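# Fork the loaded pallet into the station seat

## Task

With the fork, move the pallet and the workpieces on it into the station so that it lies flat on the seat between the two side guides and sits squarely against the back stop. All workpieces must still be upright on the pallet at the end, and none of this may depend on the robot still holding it.

## Robot and tools

Robot: one six-joint arm on a fixed mount with a rigid steel lifting fork instead of a gripper. The fork has no motor or sensor. Nothing in a call controls it and no result reports on it. A load stays on it only through its shape, gravity and friction.

Frame: results use the scene frame. Its origin is on the table surface right under the arm's base, +z is up, and +y lies to the left when facing along +x. The base may sit slightly tilted relative to the table. The reported tool position can be somewhat wrong, more so when the arm is stretched far out.

Tool point: this is the reported end_effector_position. It lies in the gap between the two tines, halfway along them, level with the load-bearing faces. The blades are 240 mm long, 30 mm wide and 8 mm thick, with 110 mm between them, and they point along the tool point's -y axis. The noses are 120 mm toward -y from the tool point, and the upright back legs are 120 mm toward +y. The load-bearing faces point along the tool's -z, so the blades are level when tool +z points straight down. If the noses dip, the load slides off. A flat block about 9 cm long sticks out toward fork -y from the last joint's axis and rotates with the fork, so keep it clear of things.

execute_actions: the argument actions is a list with zero or one item. An empty list sends nothing and just reports the state. An action item has rows (1 to 15 rows) and steps (1 to 15, default 15). Each control step lasts 1/30 s and uses one row; if steps exceed the rows, the final row repeats. A wait item has only steps (up to 300). It sends nothing and returns once that many steps have passed since the previous result, with reply time counting toward them. Optional pictures (true/false) chooses whether camera images come back; by default they do. A refused call moves nothing.

Row layout: one list per row for the single arm, six numbers in [-1, 1], in the order dx, dy, dz, rx, ry, rz. Each row is an offset, not an absolute pose. It is measured in the tool point's own axes, starting from the tool pose in the latest result that shows it. Before any result in the scene shows it, and for later calls in the same reply, it starts from wherever the robot is when the action begins. Every row counts from that same reference, not from the row before. Scale: 1.0 equals 0.6 m for dx, dy, dz and 180 degrees for the rotation. rx, ry, rz form a single rotation vector. An all-zero row sends the arm back to the reference pose; it is not a way to wait.

Motion limits: on each step the commanded pose is cut back to at most 70 mm and 16 degrees from the measured pose. The joints are then moved toward it by damped inverse kinematics, and position wins over orientation if both cannot be met. Commands are smoothed, so the arm lags about 0.15 s. The elbow cannot straighten completely. After an action ends, the arm only travels on to the last clipped pose, at most 70 mm further, so a distant target may need several calls. Read the pose in each result and send the remaining offset.

Load sag: the controller does not know the load's mass. A heavier load makes the tool sit lower than commanded and tilt more. Compare the reported pose with what you asked for and correct it.

Result lines: end_effector_position (m), end_effector_quat_wxyz, linear and angular velocities (m/s, rad/s), and joint positions from base to wrist. "Hand target" gives the pose the controller is currently driving toward; in this setup no steps are held back, so each result is taken when its action finishes. "pose unreachable" means the clearance check changed or blocked the command, with any mount block or post counted as part of the arm. HELD marks steps whose row was not fully sent. MOTOR HOT warns from 70 °C. At 85 °C an OVER-TEMPERATURE FAULT brakes the arm until it cools, possibly for minutes. Carrying a load heats motors, even while you are composing a reply. Camera lines list any camera whose calibration differs.

Faults: if contact torque on a joint reaches its limit (shoulder pan 303, shoulder lift 303, elbow 138, wrist 1/2/3 51.5 N m, carried weight included), or an outside force of 150 N acts on the arm, fork or load, the arm stops for 10 s, the rest of the call is dropped, and the arm yields to the contact.

Cameras: cam_high and cam_low are 672x504, cam_wrist is a 504x504 fisheye computed from the joint readings. Calibration data (intrinsics K, distortion D, T_world_to_cam) is provided and may be off by a few degrees or millimetres.

zoom_image: camera (cam_high, cam_low or cam_wrist) and region [x0, y0, x1, y1] in pixels of that camera's most recent image, origin at top left, at most 504 by 504. It gives an enlarged view.

read_manual: optional section, only "licences"; returns licence text and moves nothing.

finished_scene: pass scene, the number of the scene you are in. It ends that scene permanently and reports whether the goal was met; the goal must still hold afterwards. Replying without any tool call ends the whole run.

Things to avoid: tilting the blades nose-down, dropping or slamming the pallet, striking or shoving things hard, and pushing anything off the table, which counts as failure. Loose objects may occasionally get a small outside nudge. The simulation keeps running while replies are written, so keep them short and motions smooth.

Each tool is called after ">>>" as a command line: name --argument value for each argument, lists and objects as JSON in quotes; but a table of rows of numbers goes row by row, as --pt "numbers of a row", without its own name.

## Session

>>> execute_actions --actions '[]'

Scene clock: 0.00 s of 6000.00 s.
end_effector_position=(+0.8511, -0.0007, +0.3826) end_effector_quat_wxyz=(-0.197, +0.868, +0.193, -0.414) end_effector_velocity=(-0.000, -0.001, +0.000) end_effector_angular_velocity=(-0.000, -0.002, +0.000)
Joint positions: [ 2.634 -0.357  0.654 -0.595 -1.452  0.136]
Joint velocities: [-0.001 -0.    -0.    -0.001  0.    -0.   ]
Motor temperatures (°C, as the motors report them): [26 26 27 28 34 31]
Hand target: +0.851, -0.001, +0.383; -0.197, +0.868, +0.193, -0.414

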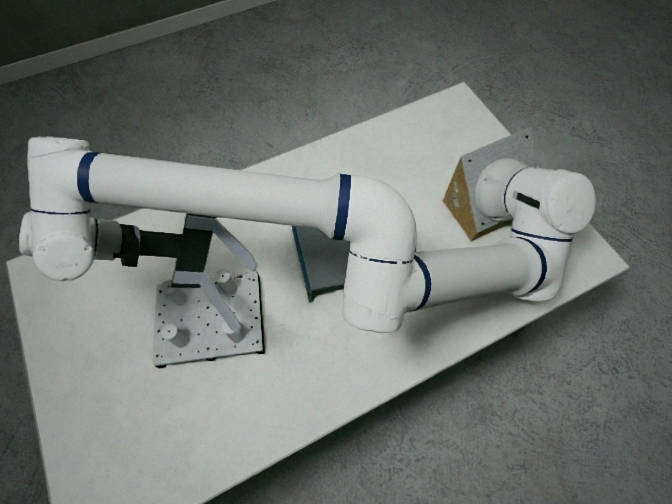

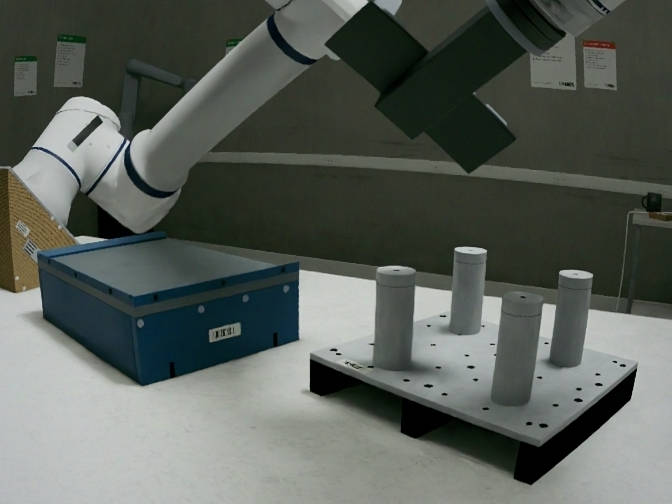

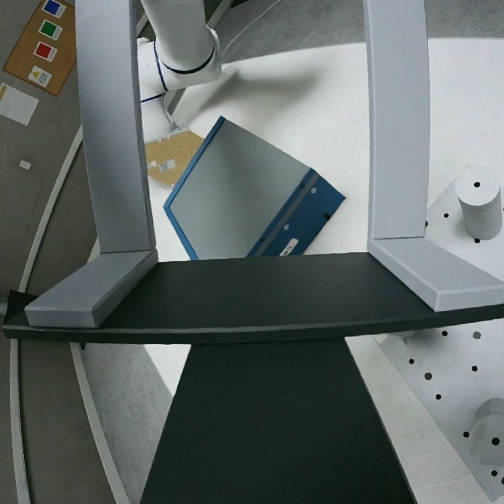

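>>> zoom_image --camera "cam_low" --region '[0, 200, 340, 420]'

>>> zoom_image --camera "cam_low" --region '[290, 230, 672, 504]'

>>> zoom_image --camera "cam_high" --region '[130, 200, 370, 380]'

Region (0, 200, 340, 420) of cam_low's 672x504 image, scaled by 1.482, with more detail than that image has; it fills the top 326 rows of this view, and the rest is white.

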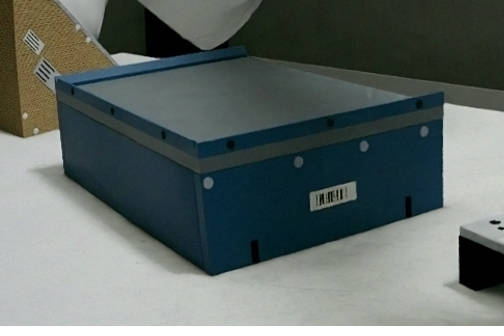

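Region (290, 230, 672, 504) of cam_low's 672x504 image, scaled by 1.319, with more detail than that image has; it fills the top 362 rows of this view, and the rest is white.

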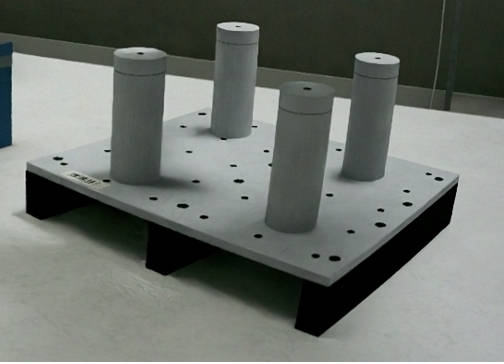

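Region (130, 200, 370, 380) of cam_high's 672x504 image, scaled by 2.100, with more detail than that image has; it fills the top 378 rows of this view, and the rest is white.

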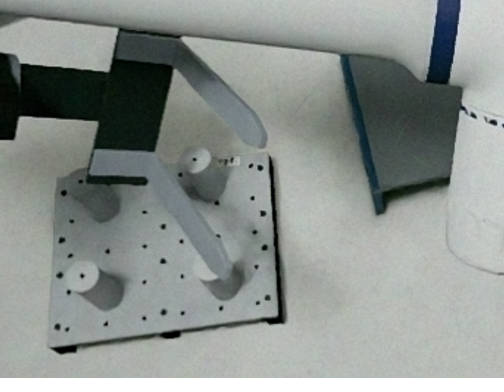

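>>> execute_actions --actions '[{"rows":[[0,-0.285,0.043,-0.366,-0.1046,-0.684]],"steps":15}]'

Scene clock: 31.47 s of 6000.00 s.
end_effector_position=(+0.8067, +0.1422, +0.4499) end_effector_quat_wxyz=(-0.153, +0.728, +0.577, -0.337) end_effector_velocity=(-0.035, +0.068, +0.029) end_effector_angular_velocity=(+0.733, -0.432, +1.582)
Joint positions: [ 2.769 -0.698  0.824 -0.828 -1.418 -0.489]
Joint velocities: [ 0.147 -0.594  0.425 -0.729  0.231 -1.335]
Motor temperatures (°C, as the motors report them): [26 26 27 28 34 31]
Hand target: +0.805, +0.148, +0.452; -0.139, +0.675, +0.654, -0.311
Off the commanded pose: 0.009 m, 93 deg; orientation clipped at the last step of the last action.
Steps of this call (steps 1 to 90: nothing new was sent; then 27.97 s passed at rest; steps 91 to 105: all 15 steps of this action). Readings (end_effector_position):
91: (+0.8510, -0.0000, +0.3829)
92: (+0.8487, +0.0050, +0.3856)
94: (+0.8435, +0.0345, +0.3994)
98: (+0.8293, +0.0870, +0.4254)
105: the state above
camera_calibration (this result's frames):
cam_wrist: T_world_to_cam=[[0.128259, 0.921794, -0.365849, -0.0710372], [0.901351, -0.262217, -0.344688, -0.653931], [-0.413663, -0.285549, -0.864491, 0.873244], [0, 0, 0, 1]] pos_world=[0.959761, 0.143364, 0.503521]

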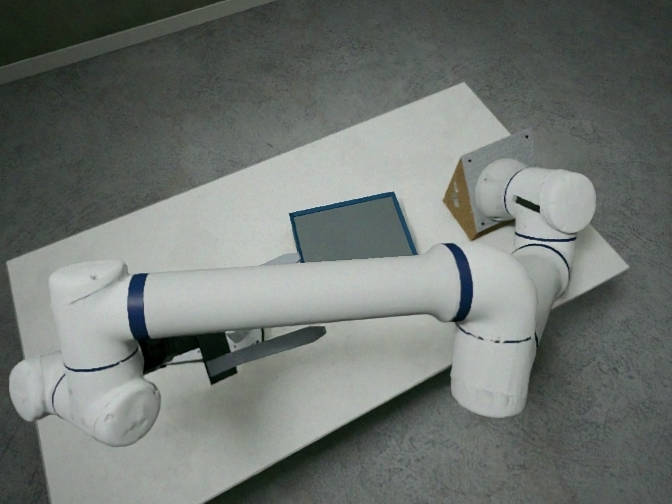

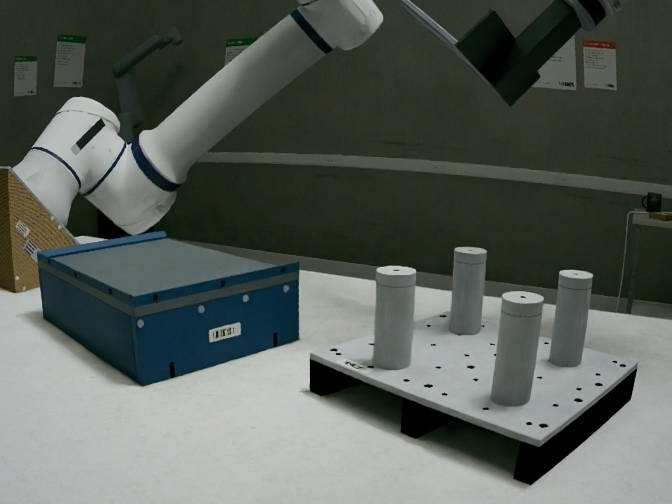

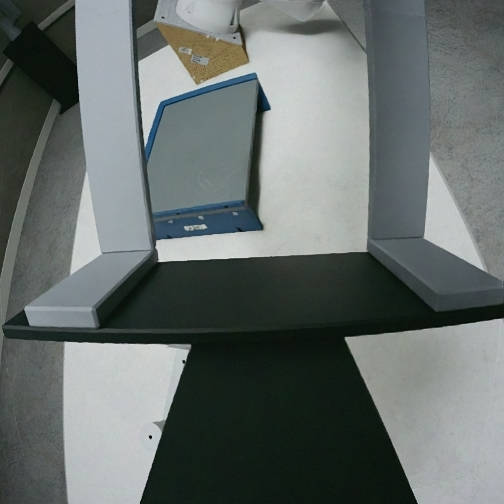

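>>> execute_actions --actions '[{"rows":[[0,0,0,-0.241,-0.069,-0.451]],"steps":15}]'

Scene clock: 35.97 s of 6000.00 s.
end_effector_position=(+0.8086, +0.1435, +0.4489) end_effector_quat_wxyz=(-0.077, +0.397, +0.901, -0.157) end_effector_velocity=(-0.001, +0.003, +0.001) end_effector_angular_velocity=(+0.768, -0.439, +1.494)
Joint positions: [ 2.762 -1.047  1.162 -1.223 -1.171 -1.293]
Joint velocities: [-0.189 -0.659  0.727 -0.517  0.633 -1.489]
Motor temperatures (°C, as the motors report them): [26 26 27 28 34 31]
Hand target: +0.810, +0.145, +0.449; -0.057, +0.322, +0.938, -0.117
Off the commanded pose: 0.003 m, 35 deg; orientation clipped at the last step of the last action.
Steps of this call (steps 1 to 90: nothing new was sent; then 1.00 s passed at rest; steps 91 to 105: all 15 steps of this action). Readings (end_effector_position):
91: (+0.8049, +0.1481, +0.4519)
92: (+0.8051, +0.1463, +0.4510)
94: (+0.8075, +0.1450, +0.4505)
98: (+0.8087, +0.1435, +0.4492)
105: the state above
camera_calibration (this result's frames):
cam_wrist: T_world_to_cam=[[-0.641769, 0.766338, -0.0292913, 0.421098], [0.766823, 0.640703, -0.0385131, -0.813852], [-0.0107471, -0.0471778, -0.998829, 0.573847], [0, 0, 0, 1]] pos_world=[0.900495, 0.225807, 0.554165]

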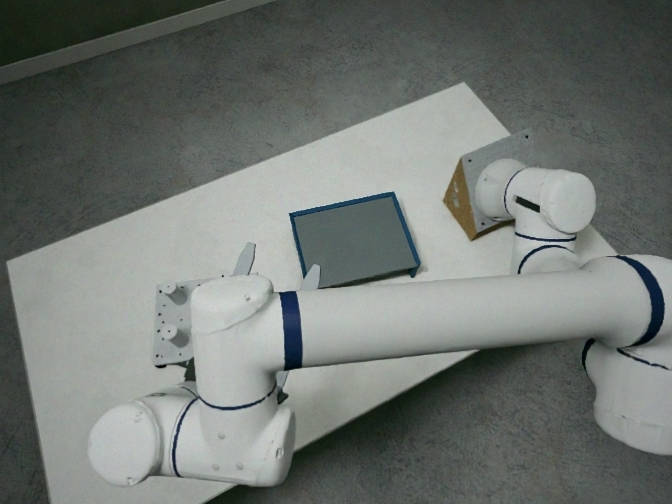

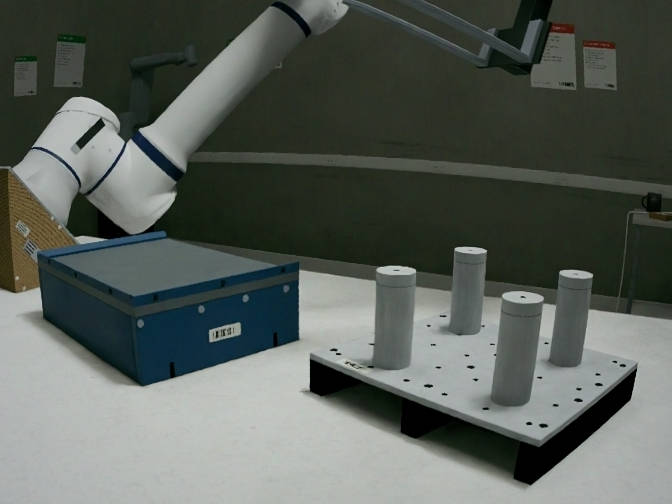

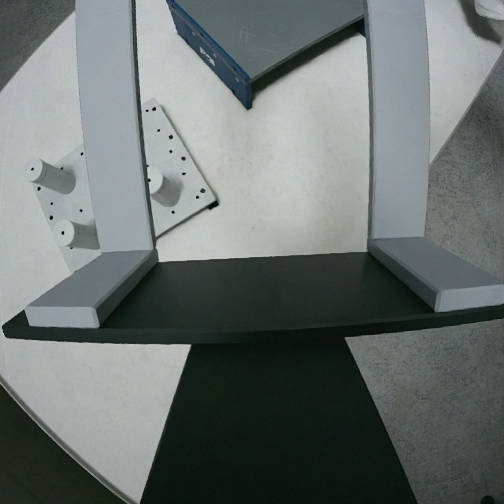

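>>> execute_actions --actions '[{"rows":[[-0.183,0.355,0.134,-0.091,-0.026,-0.17]],"steps":15}]' --pictures false

>>> execute_actions --actions '[{"steps":20}]'

>>> zoom_image --camera "cam_high" --region '[270, 170, 440, 300]'

Scene clock: 44.90 s of 6000.00 s.
end_effector_position=(+0.9749, +0.1767, +0.3190) end_effector_quat_wxyz=(-0.023, +0.147, +0.989, -0.020) end_effector_velocity=(+0.332, +0.043, -0.247) end_effector_angular_velocity=(+0.033, -0.029, +0.064)
Joint positions: [ 2.838 -0.986  1.151 -1.44  -0.868 -1.681]
Joint velocities: [ 0.268  0.56  -0.601 -0.199  0.118  0.286]
Motor temperatures (°C, as the motors report them): [26 26 27 28 34 31]
Hand target: +1.004, +0.180, +0.298; -0.022, +0.145, +0.989, -0.019
Off the commanded pose: 0.040 m, 0 deg.
Steps of this call (steps 1 to 90: nothing new was sent; then 5.43 s passed at rest; steps 91 to 105: all 15 steps of this action). Readings (end_effector_position):
91: (+0.8102, +0.1449, +0.4482)
92: (+0.8177, +0.1460, +0.4427)
94: (+0.8436, +0.1529, +0.4230)
98: (+0.8916, +0.1636, +0.3862)
105: the state above

Scene clock: 45.57 s of 6000.00 s.
end_effector_position=(+1.0038, +0.1801, +0.2976) end_effector_quat_wxyz=(-0.022, +0.145, +0.989, -0.019) end_effector_velocity=(+0.001, +0.000, +0.000) end_effector_angular_velocity=(-0.000, -0.001, +0.000)
Joint positions: [ 2.861 -0.935  1.094 -1.454 -0.859 -1.655]
Joint velocities: [-0.     0.    -0.001 -0.001  0.     0.   ]
Motor temperatures (°C, as the motors report them): [26 26 27 28 34 31]
Hand target: +1.004, +0.180, +0.298; -0.022, +0.145, +0.989, -0.019
Off the commanded pose: 0.005 m, 0 deg.
Steps of this call (steps 1 to 20: nothing new was sent). Readings (end_effector_position):
1: (+0.9842, +0.1777, +0.3117)
2: (+0.9904, +0.1782, +0.3071)
4: (+0.9977, +0.1793, +0.3024)
8: (+1.0025, +0.1799, +0.2987)
20: the state above
camera_calibration (this result's frames):
cam_wrist: T_world_to_cam=[[-0.941299, 0.33745, 0.00916645, 0.880288], [0.32762, 0.906661, 0.265763, -0.690412], [0.0813709, 0.253166, -0.963995, 0.269626], [0, 0, 0, 1]] pos_world=[1.03287, 0.260657, 0.435335]

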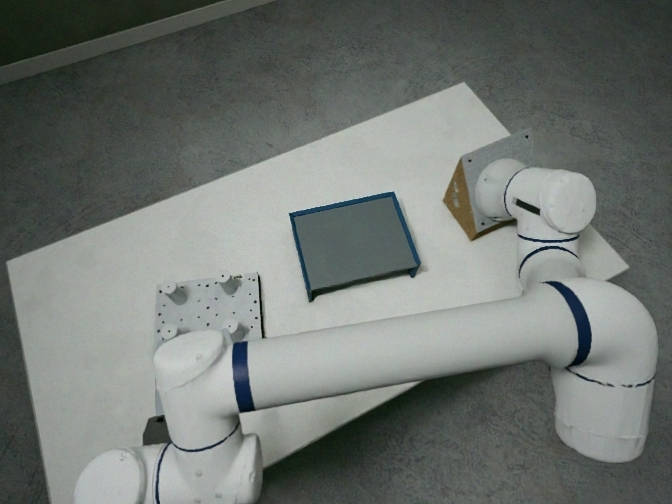

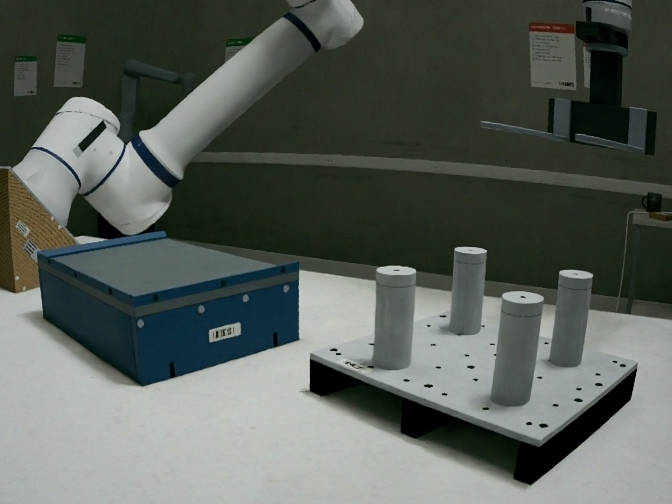

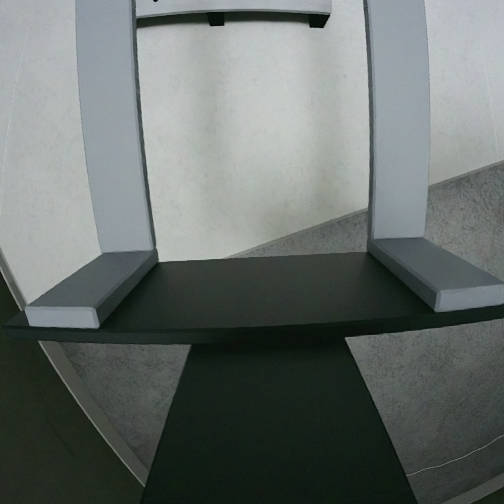

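Region (270, 170, 440, 300) of cam_high's 672x504 image, scaled by 2.965, with more detail than that image has; it fills the top 385 rows of this view, and the rest is white.

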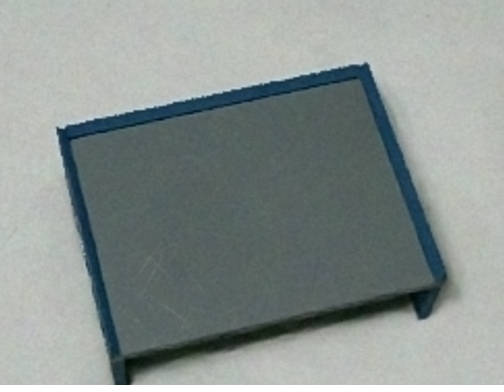

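>>> execute_actions --actions '[{"rows":[[-0.011,0.034,0.4,-0.0142,-0.0118,0.0129]],"steps":15}]' --pictures false

>>> execute_actions --actions '[{"steps":20}]'

Scene clock: 62.43 s of 6000.00 s.
end_effector_position=(+1.0000, +0.1898, +0.0793) end_effector_quat_wxyz=(-0.005, +0.164, +0.986, +0.001) end_effector_velocity=(+0.018, -0.000, -0.262) end_effector_angular_velocity=(-0.023, -0.038, -0.019)
Joint positions: [ 2.999 -0.871  1.297 -1.887 -0.788 -1.404]
Joint velocities: [ 0.184  0.178  0.092 -0.51   0.004  0.318]
Motor temperatures (°C, as the motors report them): [26 26 27 28 34 31]
Hand target: +1.003, +0.191, +0.057; -0.001, +0.165, +0.986, +0.001
Off the commanded pose: 0.023 m, 1 deg.
Steps of this call (steps 1 to 90: nothing new was sent; then 13.37 s passed at rest; steps 91 to 105: all 15 steps of this action). Readings (end_effector_position):
91: (+1.0039, +0.1802, +0.2967)
92: (+1.0049, +0.1813, +0.2858)
94: (+1.0009, +0.1820, +0.2480)
98: (+0.9996, +0.1857, +0.1847)
105: the state above

Scene clock: 63.10 s of 6000.00 s.
end_effector_position=(+1.0031, +0.1905, +0.0574) end_effector_quat_wxyz=(-0.001, +0.165, +0.986, +0.001) end_effector_velocity=(-0.000, +0.002, -0.002) end_effector_angular_velocity=(-0.000, +0.002, +0.002)
Joint positions: [ 3.015 -0.855  1.304 -1.935 -0.788 -1.374]
Joint velocities: [ 0.003  0.    -0.001  0.001 -0.     0.   ]
Motor temperatures (°C, as the motors report them): [26 26 27 28 34 31]
Hand target: +1.003, +0.191, +0.057; -0.001, +0.165, +0.986, +0.001
Off the commanded pose: 0.001 m, 0 deg.
Steps of this call (steps 1 to 20: nothing new was sent). Readings (end_effector_position):
1: (+1.0010, +0.1899, +0.0724)
2: (+1.0021, +0.1903, +0.0680)
4: (+1.0027, +0.1904, +0.0626)
8: (+1.0031, +0.1905, +0.0587)
20: the state above
camera_calibration (this result's frames):
cam_wrist: T_world_to_cam=[[-0.92666, 0.375168, -0.0234498, 0.858315], [0.350108, 0.884107, 0.309482, -0.656547], [0.13684, 0.278575, -0.950616, -0.0256844], [0, 0, 0, 1]] pos_world=[1.02874, 0.265601, 0.198901]

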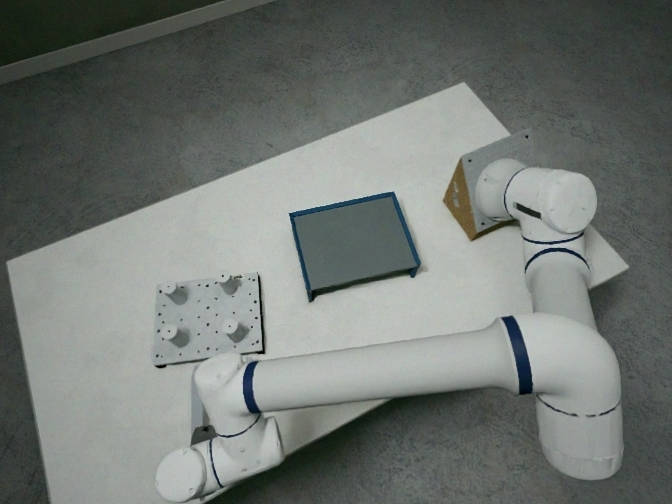

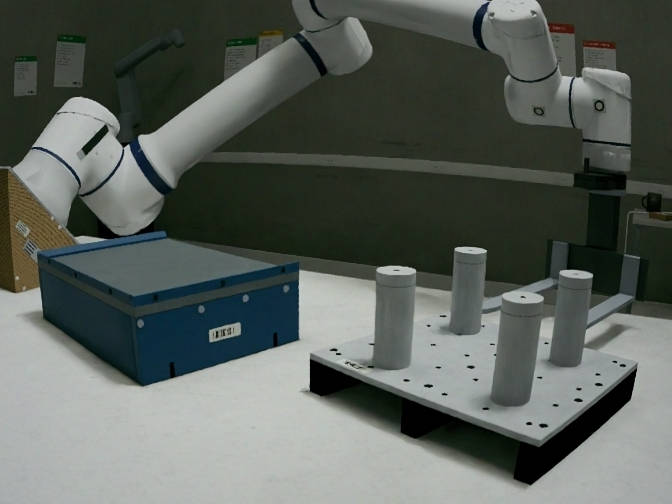

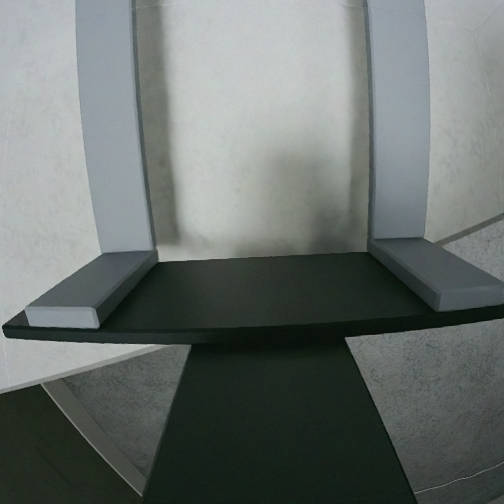

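>>> zoom_image --camera "cam_high" --region '[130, 310, 300, 450]'

Region (130, 310, 300, 450) of cam_high's 672x504 image, scaled by 2.965, with more detail than that image has; it fills the top 415 rows of this view, and the rest is white.

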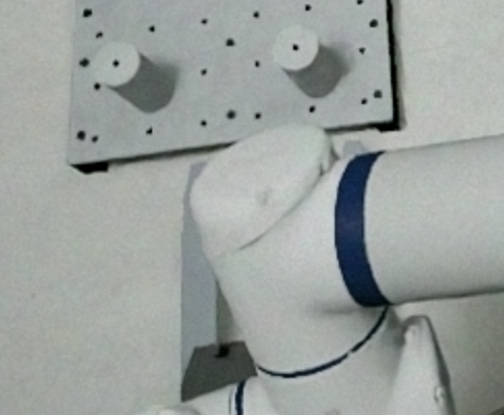

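>>> execute_actions --actions '[{"rows":[[-0.068,0,0.048,0,0,0]],"steps":15}]' --pictures false

>>> execute_actions --actions '[{"rows":[[0,-0.03,0,0,0,0]],"steps":15}]'

>>> zoom_image --camera "cam_high" --region '[130, 310, 300, 450]'

Scene clock: 75.20 s of 6000.00 s.
end_effector_position=(+1.0414, +0.1774, +0.0288) end_effector_quat_wxyz=(-0.001, +0.164, +0.986, +0.001) end_effector_velocity=(+0.003, -0.001, -0.002) end_effector_angular_velocity=(-0.001, +0.001, -0.001)
Joint positions: [ 3.029 -0.771  1.21  -1.939 -0.787 -1.354]
Joint velocities: [ 0.001  0.007 -0.009  0.002 -0.001  0.001]
Motor temperatures (°C, as the motors report them): [26 26 27 28 34 31]
Hand target: +1.042, +0.177, +0.029; -0.001, +0.165, +0.986, +0.001
Off the commanded pose: 0.000 m, 0 deg.
Steps of this call (steps 1 to 90: nothing new was sent; then 8.60 s passed at rest; steps 91 to 105: all 15 steps of this action). Readings (end_effector_position):
91: (+1.0035, +0.1902, +0.0568)
92: (+1.0122, +0.1883, +0.0517)
94: (+1.0253, +0.1809, +0.0377)
98: (+1.0380, +0.1783, +0.0308)
105: the state above

Scene clock: 75.70 s of 6000.00 s.
end_effector_position=(+1.0356, +0.1605, +0.0287) end_effector_quat_wxyz=(-0.001, +0.164, +0.986, +0.001) end_effector_velocity=(-0.001, -0.001, +0.000) end_effector_angular_velocity=(+0.000, +0.001, +0.000)
Joint positions: [ 3.017 -0.773  1.235 -1.95  -0.788 -1.371]
Joint velocities: [-0.001 -0.     0.001  0.001  0.    -0.002]
Motor temperatures (°C, as the motors report them): [26 26 27 28 34 31]
Hand target: +1.036, +0.160, +0.029; -0.001, +0.164, +0.986, +0.001
Off the commanded pose: 0.000 m, 0 deg.
Steps of this call (steps 1 to 15: all 15 steps of this action). Readings (end_effector_position):
1: (+1.0413, +0.1772, +0.0287)
2: (+1.0402, +0.1737, +0.0286)
4: (+1.0368, +0.1653, +0.0280)
8: (+1.0359, +0.1616, +0.0286)
15: the state above
camera_calibration (this result's frames):
cam_wrist: T_world_to_cam=[[-0.926687, 0.375099, -0.0234929, 0.899037], [0.35001, 0.884095, 0.309627, -0.632423], [0.136911, 0.278705, -0.950568, -0.0491958], [0, 0, 0, 1]] pos_world=[1.06122, 0.235605, 0.170173]

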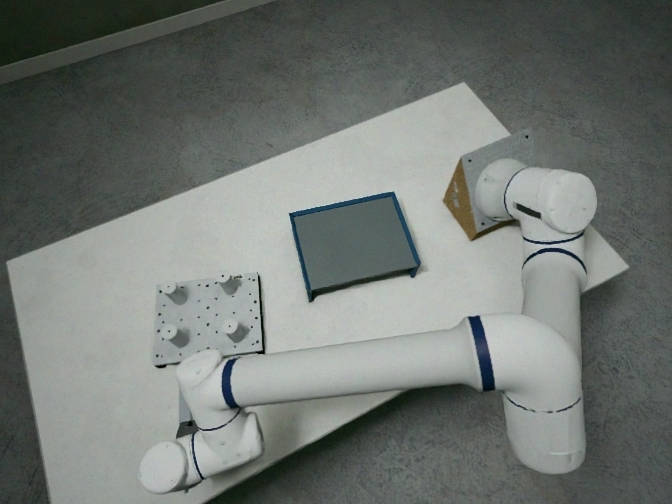

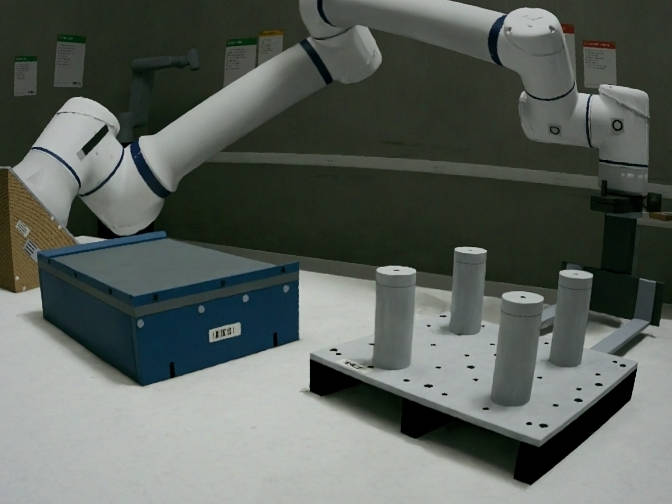

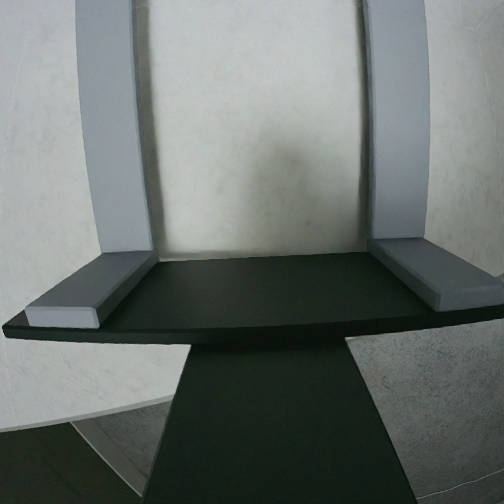

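Region (130, 310, 300, 450) of cam_high's 672x504 image, scaled by 2.965, with more detail than that image has; it fills the top 415 rows of this view, and the rest is white.

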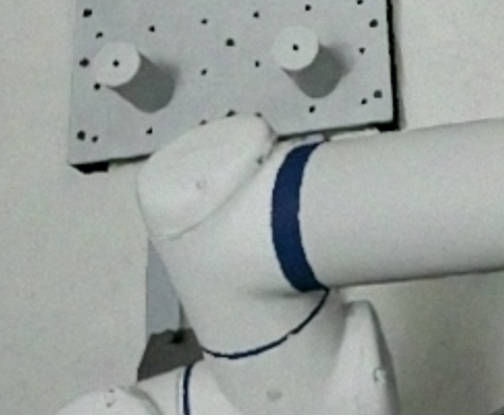

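>>> execute_actions --actions '[{"rows":[[0,-0.02,0,0,0,0],[0,-0.03,0,0,0,0],[0,-0.04,0,0,0,0],[0,-0.05,0,0,0,0],[0,-0.06,0,0,0,0],[0,-0.07,0,0,0,0],[0,-0.08,0,0,0,0],[0,-0.09,0,0,0,0],[0,-0.1,0,0,0,0],[0,-0.11,0,0,0,0]],"steps":15}]'

Scene clock: 80.67 s of 6000.00 s.
end_effector_position=(+1.0152, +0.1011, +0.0287) end_effector_quat_wxyz=(-0.001, +0.165, +0.986, +0.001) end_effector_velocity=(-0.012, -0.032, -0.000) end_effector_angular_velocity=(-0.000, +0.001, -0.002)
Joint positions: [ 2.976 -0.775  1.314 -1.986 -0.792 -1.429]
Joint velocities: [-0.023  0.     0.041 -0.017 -0.003 -0.031]
Motor temperatures (°C, as the motors report them): [26 26 27 28 34 31]
Hand target: +1.014, +0.098, +0.029; -0.001, +0.164, +0.986, +0.001
Off the commanded pose: 0.003 m, 0 deg.
Steps of this call (steps 1 to 90: nothing new was sent; then 1.47 s passed at rest; steps 91 to 105: all 15 steps of this action). Readings (end_effector_position):
91: (+1.0355, +0.1602, +0.0287)
92: (+1.0347, +0.1578, +0.0288)
94: (+1.0311, +0.1482, +0.0285)
98: (+1.0241, +0.1274, +0.0286)
105: the state above
camera_calibration (this result's frames):
cam_wrist: T_world_to_cam=[[-0.92667, 0.375144, -0.0234338, 0.902394], [0.350053, 0.88404, 0.309735, -0.572767], [0.136912, 0.278819, -0.950534, -0.0298522], [0, 0, 0, 1]] pos_world=[1.04081, 0.176145, 0.170177]

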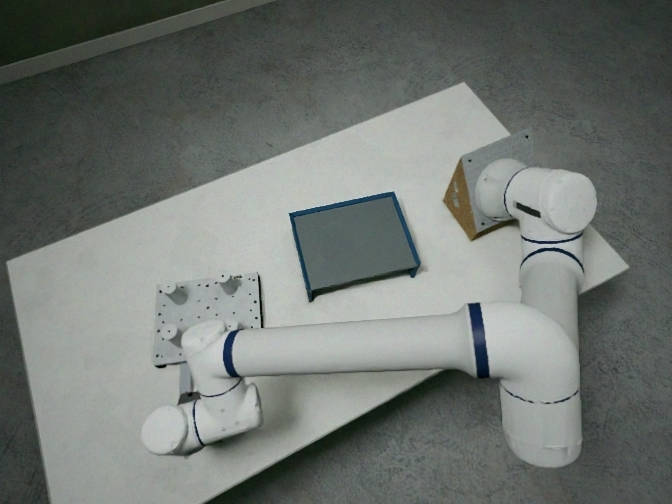

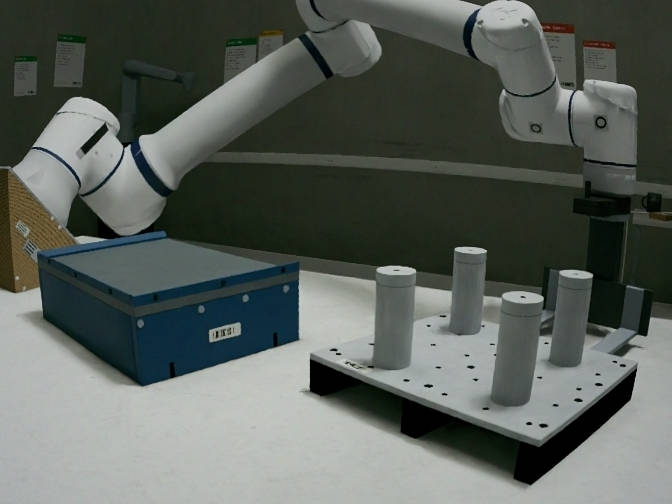

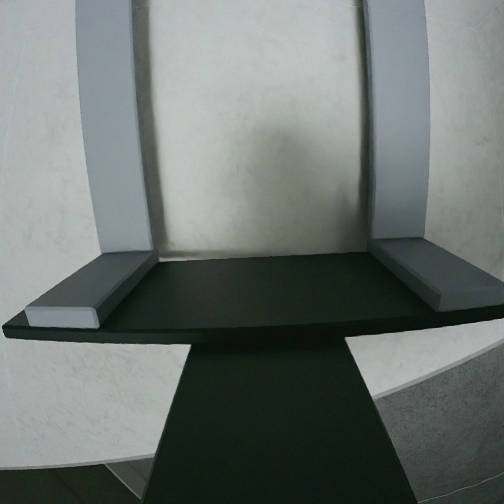

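>>> execute_actions --actions '[{"rows":[[0,-0.03,0,0,0,0],[0,-0.045,0,0,0,0],[0,-0.06,0,0,0,0],[0,-0.075,0,0,0,0],[0,-0.09,0,0,0,0],[0,-0.105,0,0,0,0],[0,-0.12,0,0,0,0],[0,-0.135,0,0,0,0],[0,-0.15,0,0,0,0],[0,-0.165,0,0,0,0]],"steps":15}]'

Scene clock: 88.17 s of 6000.00 s.
end_effector_position=(+0.9845, +0.0120, +0.0286) end_effector_quat_wxyz=(-0.001, +0.165, +0.986, +0.001) end_effector_velocity=(-0.016, -0.049, +0.001) end_effector_angular_velocity=(-0.000, -0.002, +0.002)
Joint positions: [ 2.911 -0.764  1.411 -2.031 -0.802 -1.519]
Joint velocities: [-0.037  0.01   0.045 -0.023 -0.006 -0.05 ]
Motor temperatures (°C, as the motors report them): [26 26 27 28 34 31]
Hand target: +0.983, +0.008, +0.029; -0.001, +0.165, +0.986, +0.001
Off the commanded pose: 0.005 m, 0 deg.
Steps of this call (steps 1 to 90: nothing new was sent; then 4.00 s passed at rest; steps 91 to 105: all 15 steps of this action). Readings (end_effector_position):
91: (+1.0141, +0.0979, +0.0286)
92: (+1.0132, +0.0948, +0.0287)
94: (+1.0082, +0.0817, +0.0285)
98: (+0.9977, +0.0514, +0.0285)
105: the state above
camera_calibration (this result's frames):
cam_wrist: T_world_to_cam=[[-0.926616, 0.375281, -0.023368, 0.907354], [0.350176, 0.883926, 0.309921, -0.483326], [0.136963, 0.278995, -0.950475, -0.000943049], [0, 0, 0, 1]] pos_world=[1.01015, 0.0869745, 0.1701]

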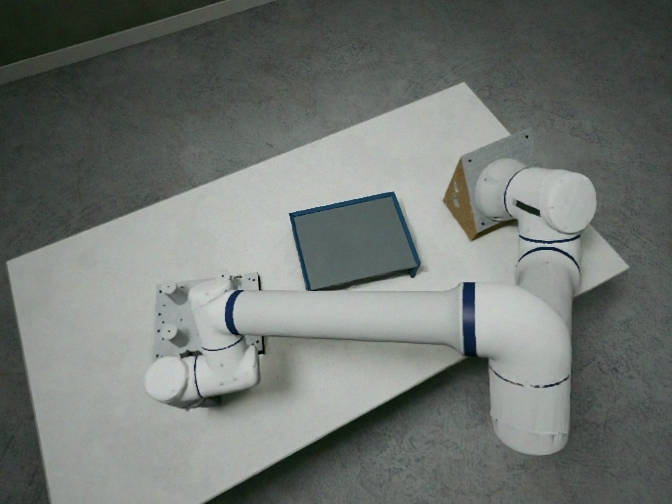

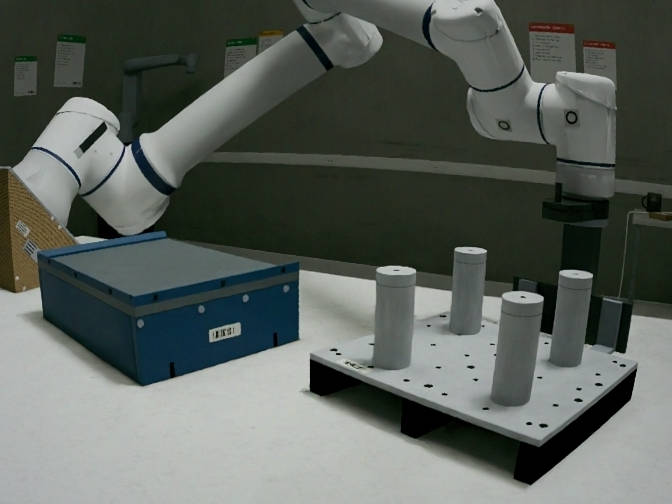

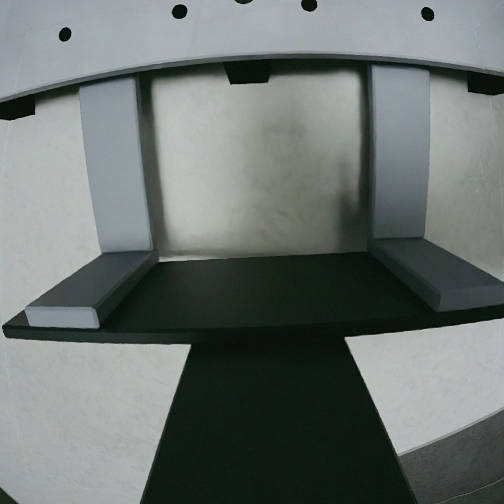

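>>> execute_actions --actions '[{"rows":[[-0.005,-0.03,0,0,0,0],[-0.005,-0.045,0,0,0,0],[-0.005,-0.06,0,0,0,0],[-0.005,-0.075,0,0,0,0],[-0.005,-0.09,0,0,0,0],[-0.005,-0.105,0,0,0,0],[-0.005,-0.118,0,0,0,0]],"steps":15}]'

Scene clock: 92.63 s of 6000.00 s.
end_effector_position=(+0.9648, -0.0546, +0.0285) end_effector_quat_wxyz=(-0.001, +0.165, +0.986, +0.001) end_effector_velocity=(-0.003, -0.014, +0.000) end_effector_angular_velocity=(-0.000, -0.002, +0.003)
Joint positions: [ 2.861 -0.741  1.459 -2.056 -0.812 -1.586]
Joint velocities: [-0.01   0.005  0.008 -0.006 -0.002 -0.015]
Motor temperatures (°C, as the motors report them): [26 26 27 28 34 31]
Hand target: +0.964, -0.056, +0.028; -0.001, +0.165, +0.986, +0.001
Off the commanded pose: 0.001 m, 0 deg.
Steps of this call (steps 1 to 90: nothing new was sent; then 0.97 s passed at rest; steps 91 to 105: all 15 steps of this action). Readings (end_effector_position):
91: (+0.9830, +0.0073, +0.0285)
92: (+0.9829, +0.0043, +0.0287)
94: (+0.9793, -0.0085, +0.0285)
98: (+0.9697, -0.0383, +0.0284)
105: the state above
camera_calibration (this result's frames):
cam_wrist: T_world_to_cam=[[-0.926633, 0.375243, -0.0233323, 0.914042], [0.350126, 0.883888, 0.310088, -0.41755], [0.136981, 0.279168, -0.950422, 0.0201803], [0, 0, 0, 1]] pos_world=[0.990412, 0.0204457, 0.169984]

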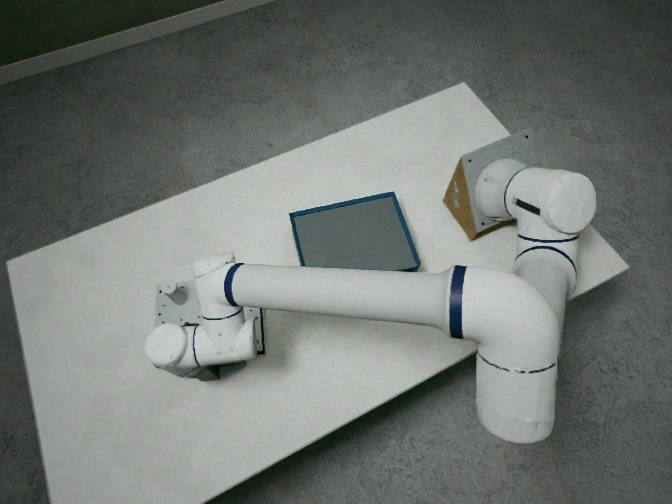

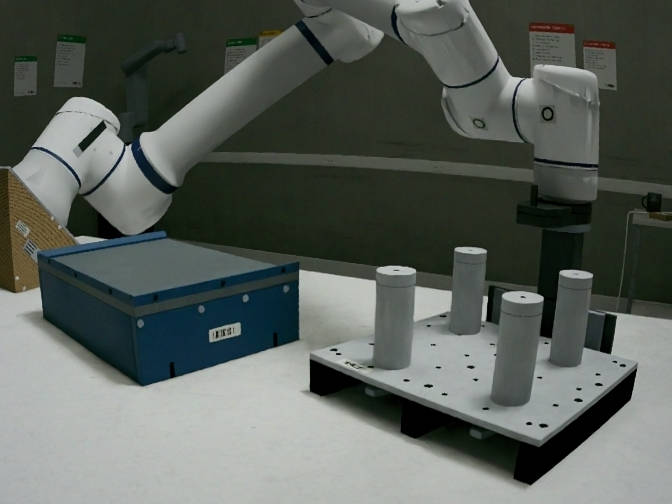

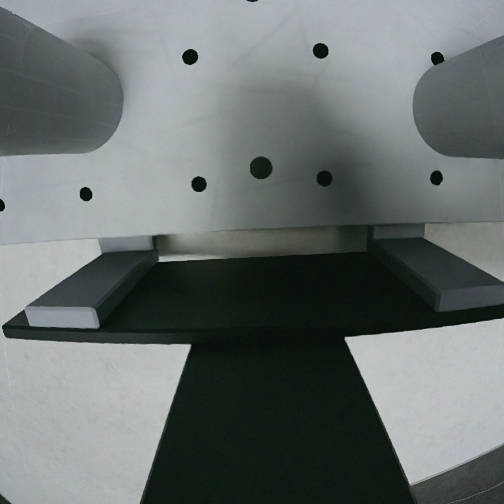

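>>> execute_actions --actions '[{"rows":[[0,-0.008,0,0,0,0],[0,-0.017,0,0,0,0],[0,-0.017,0,0,0,0],[0,-0.017,0,0,0,0],[0,-0.017,0,0,0,0],[0,-0.017,-0.003,0,0,0],[0,-0.017,-0.006,0,0,0],[0,-0.017,-0.009,0,0,0],[0,-0.017,-0.012,0,0,0],[0,-0.017,-0.015,0,0,0],[0,-0.017,-0.018,0,0,0],[0,-0.017,-0.021,0,0,0],[0,-0.017,-0.024,0,0,0],[0,-0.017,-0.027,0,0,0],[0,-0.017,-0.03,0,0,0]]}]' --pictures false

>>> execute_actions --actions '[{"rows":[[0,0,-0.012,0,0,0],[0,0,-0.015,0,0,0],[0,0,-0.018,0,0,0],[0,0,-0.021,0,0,0],[0,0,-0.024,0,0,0],[0,0,-0.028,0,0,0],[0,0,-0.032,0,0,0],[0,0,-0.036,0,0,0],[0,0,-0.04,0,0,0]]}]'

Scene clock: 104.30 s of 6000.00 s.
end_effector_position=(+0.9614, -0.0642, +0.0407) end_effector_quat_wxyz=(-0.001, +0.165, +0.986, +0.001) end_effector_velocity=(+0.001, +0.001, +0.052) end_effector_angular_velocity=(-0.000, -0.000, +0.001)
Joint positions: [ 2.845 -0.747  1.463 -2.039 -0.816 -1.608]
Joint velocities: [-0.035 -0.039 -0.015  0.086 -0.009 -0.047]
Motor temperatures (°C, as the motors report them): [26 26 27 28 34 31]
Hand target: +0.961, -0.064, +0.046; -0.001, +0.165, +0.986, +0.001
Off the commanded pose: 0.006 m, 0 deg.
Steps of this call (steps 1 to 90: nothing new was sent; then 8.17 s passed at rest; steps 91 to 105: all 15 steps of this action). Readings (end_effector_position):
91: (+0.9643, -0.0560, +0.0285)
92: (+0.9641, -0.0567, +0.0285)
94: (+0.9625, -0.0608, +0.0285)
98: (+0.9617, -0.0637, +0.0296)
105: the state above

Scene clock: 104.80 s of 6000.00 s.
end_effector_position=(+0.9614, -0.0643, +0.0638) end_effector_quat_wxyz=(-0.001, +0.165, +0.986, +0.001) end_effector_velocity=(+0.001, -0.000, +0.010) end_effector_angular_velocity=(+0.000, -0.002, +0.001)
Joint positions: [ 2.829 -0.764  1.456 -2.001 -0.82  -1.629]
Joint velocities: [-0.007 -0.006 -0.004  0.015 -0.001 -0.009]
Motor temperatures (°C, as the motors report them): [26 26 27 28 34 31]
Hand target: +0.961, -0.064, +0.065; -0.001, +0.165, +0.986, +0.001
Off the commanded pose: 0.001 m, 0 deg.
Steps of this call (steps 1 to 15: all 15 steps of this action). Readings (end_effector_position):
1: (+0.9614, -0.0642, +0.0423)
2: (+0.9611, -0.0642, +0.0436)
4: (+0.9610, -0.0642, +0.0470)
8: (+0.9613, -0.0642, +0.0550)
15: the state above
camera_calibration (this result's frames):
cam_wrist: T_world_to_cam=[[-0.926553, 0.375443, -0.0232635, 0.915304], [0.350324, 0.883781, 0.310168, -0.41895], [0.13701, 0.279237, -0.950397, 0.0569372], [0, 0, 0, 1]] pos_world=[0.987045, 0.0107169, 0.205351]

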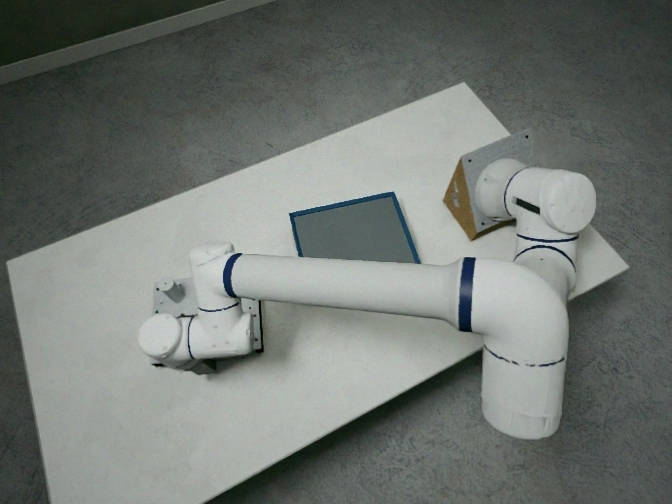

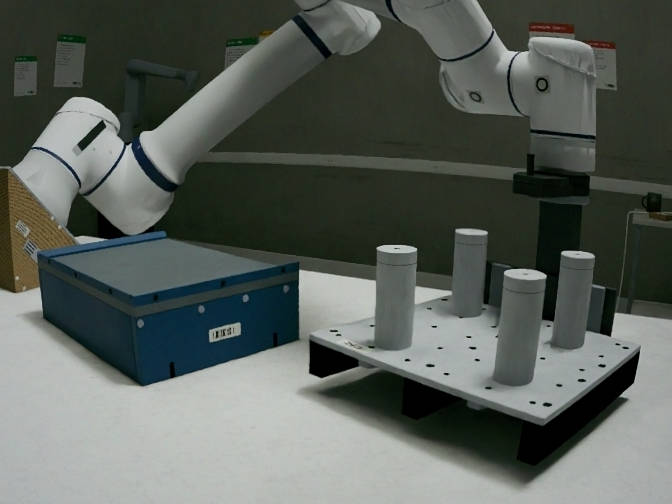

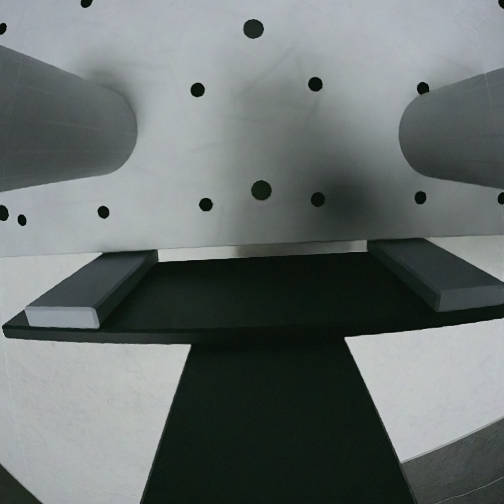

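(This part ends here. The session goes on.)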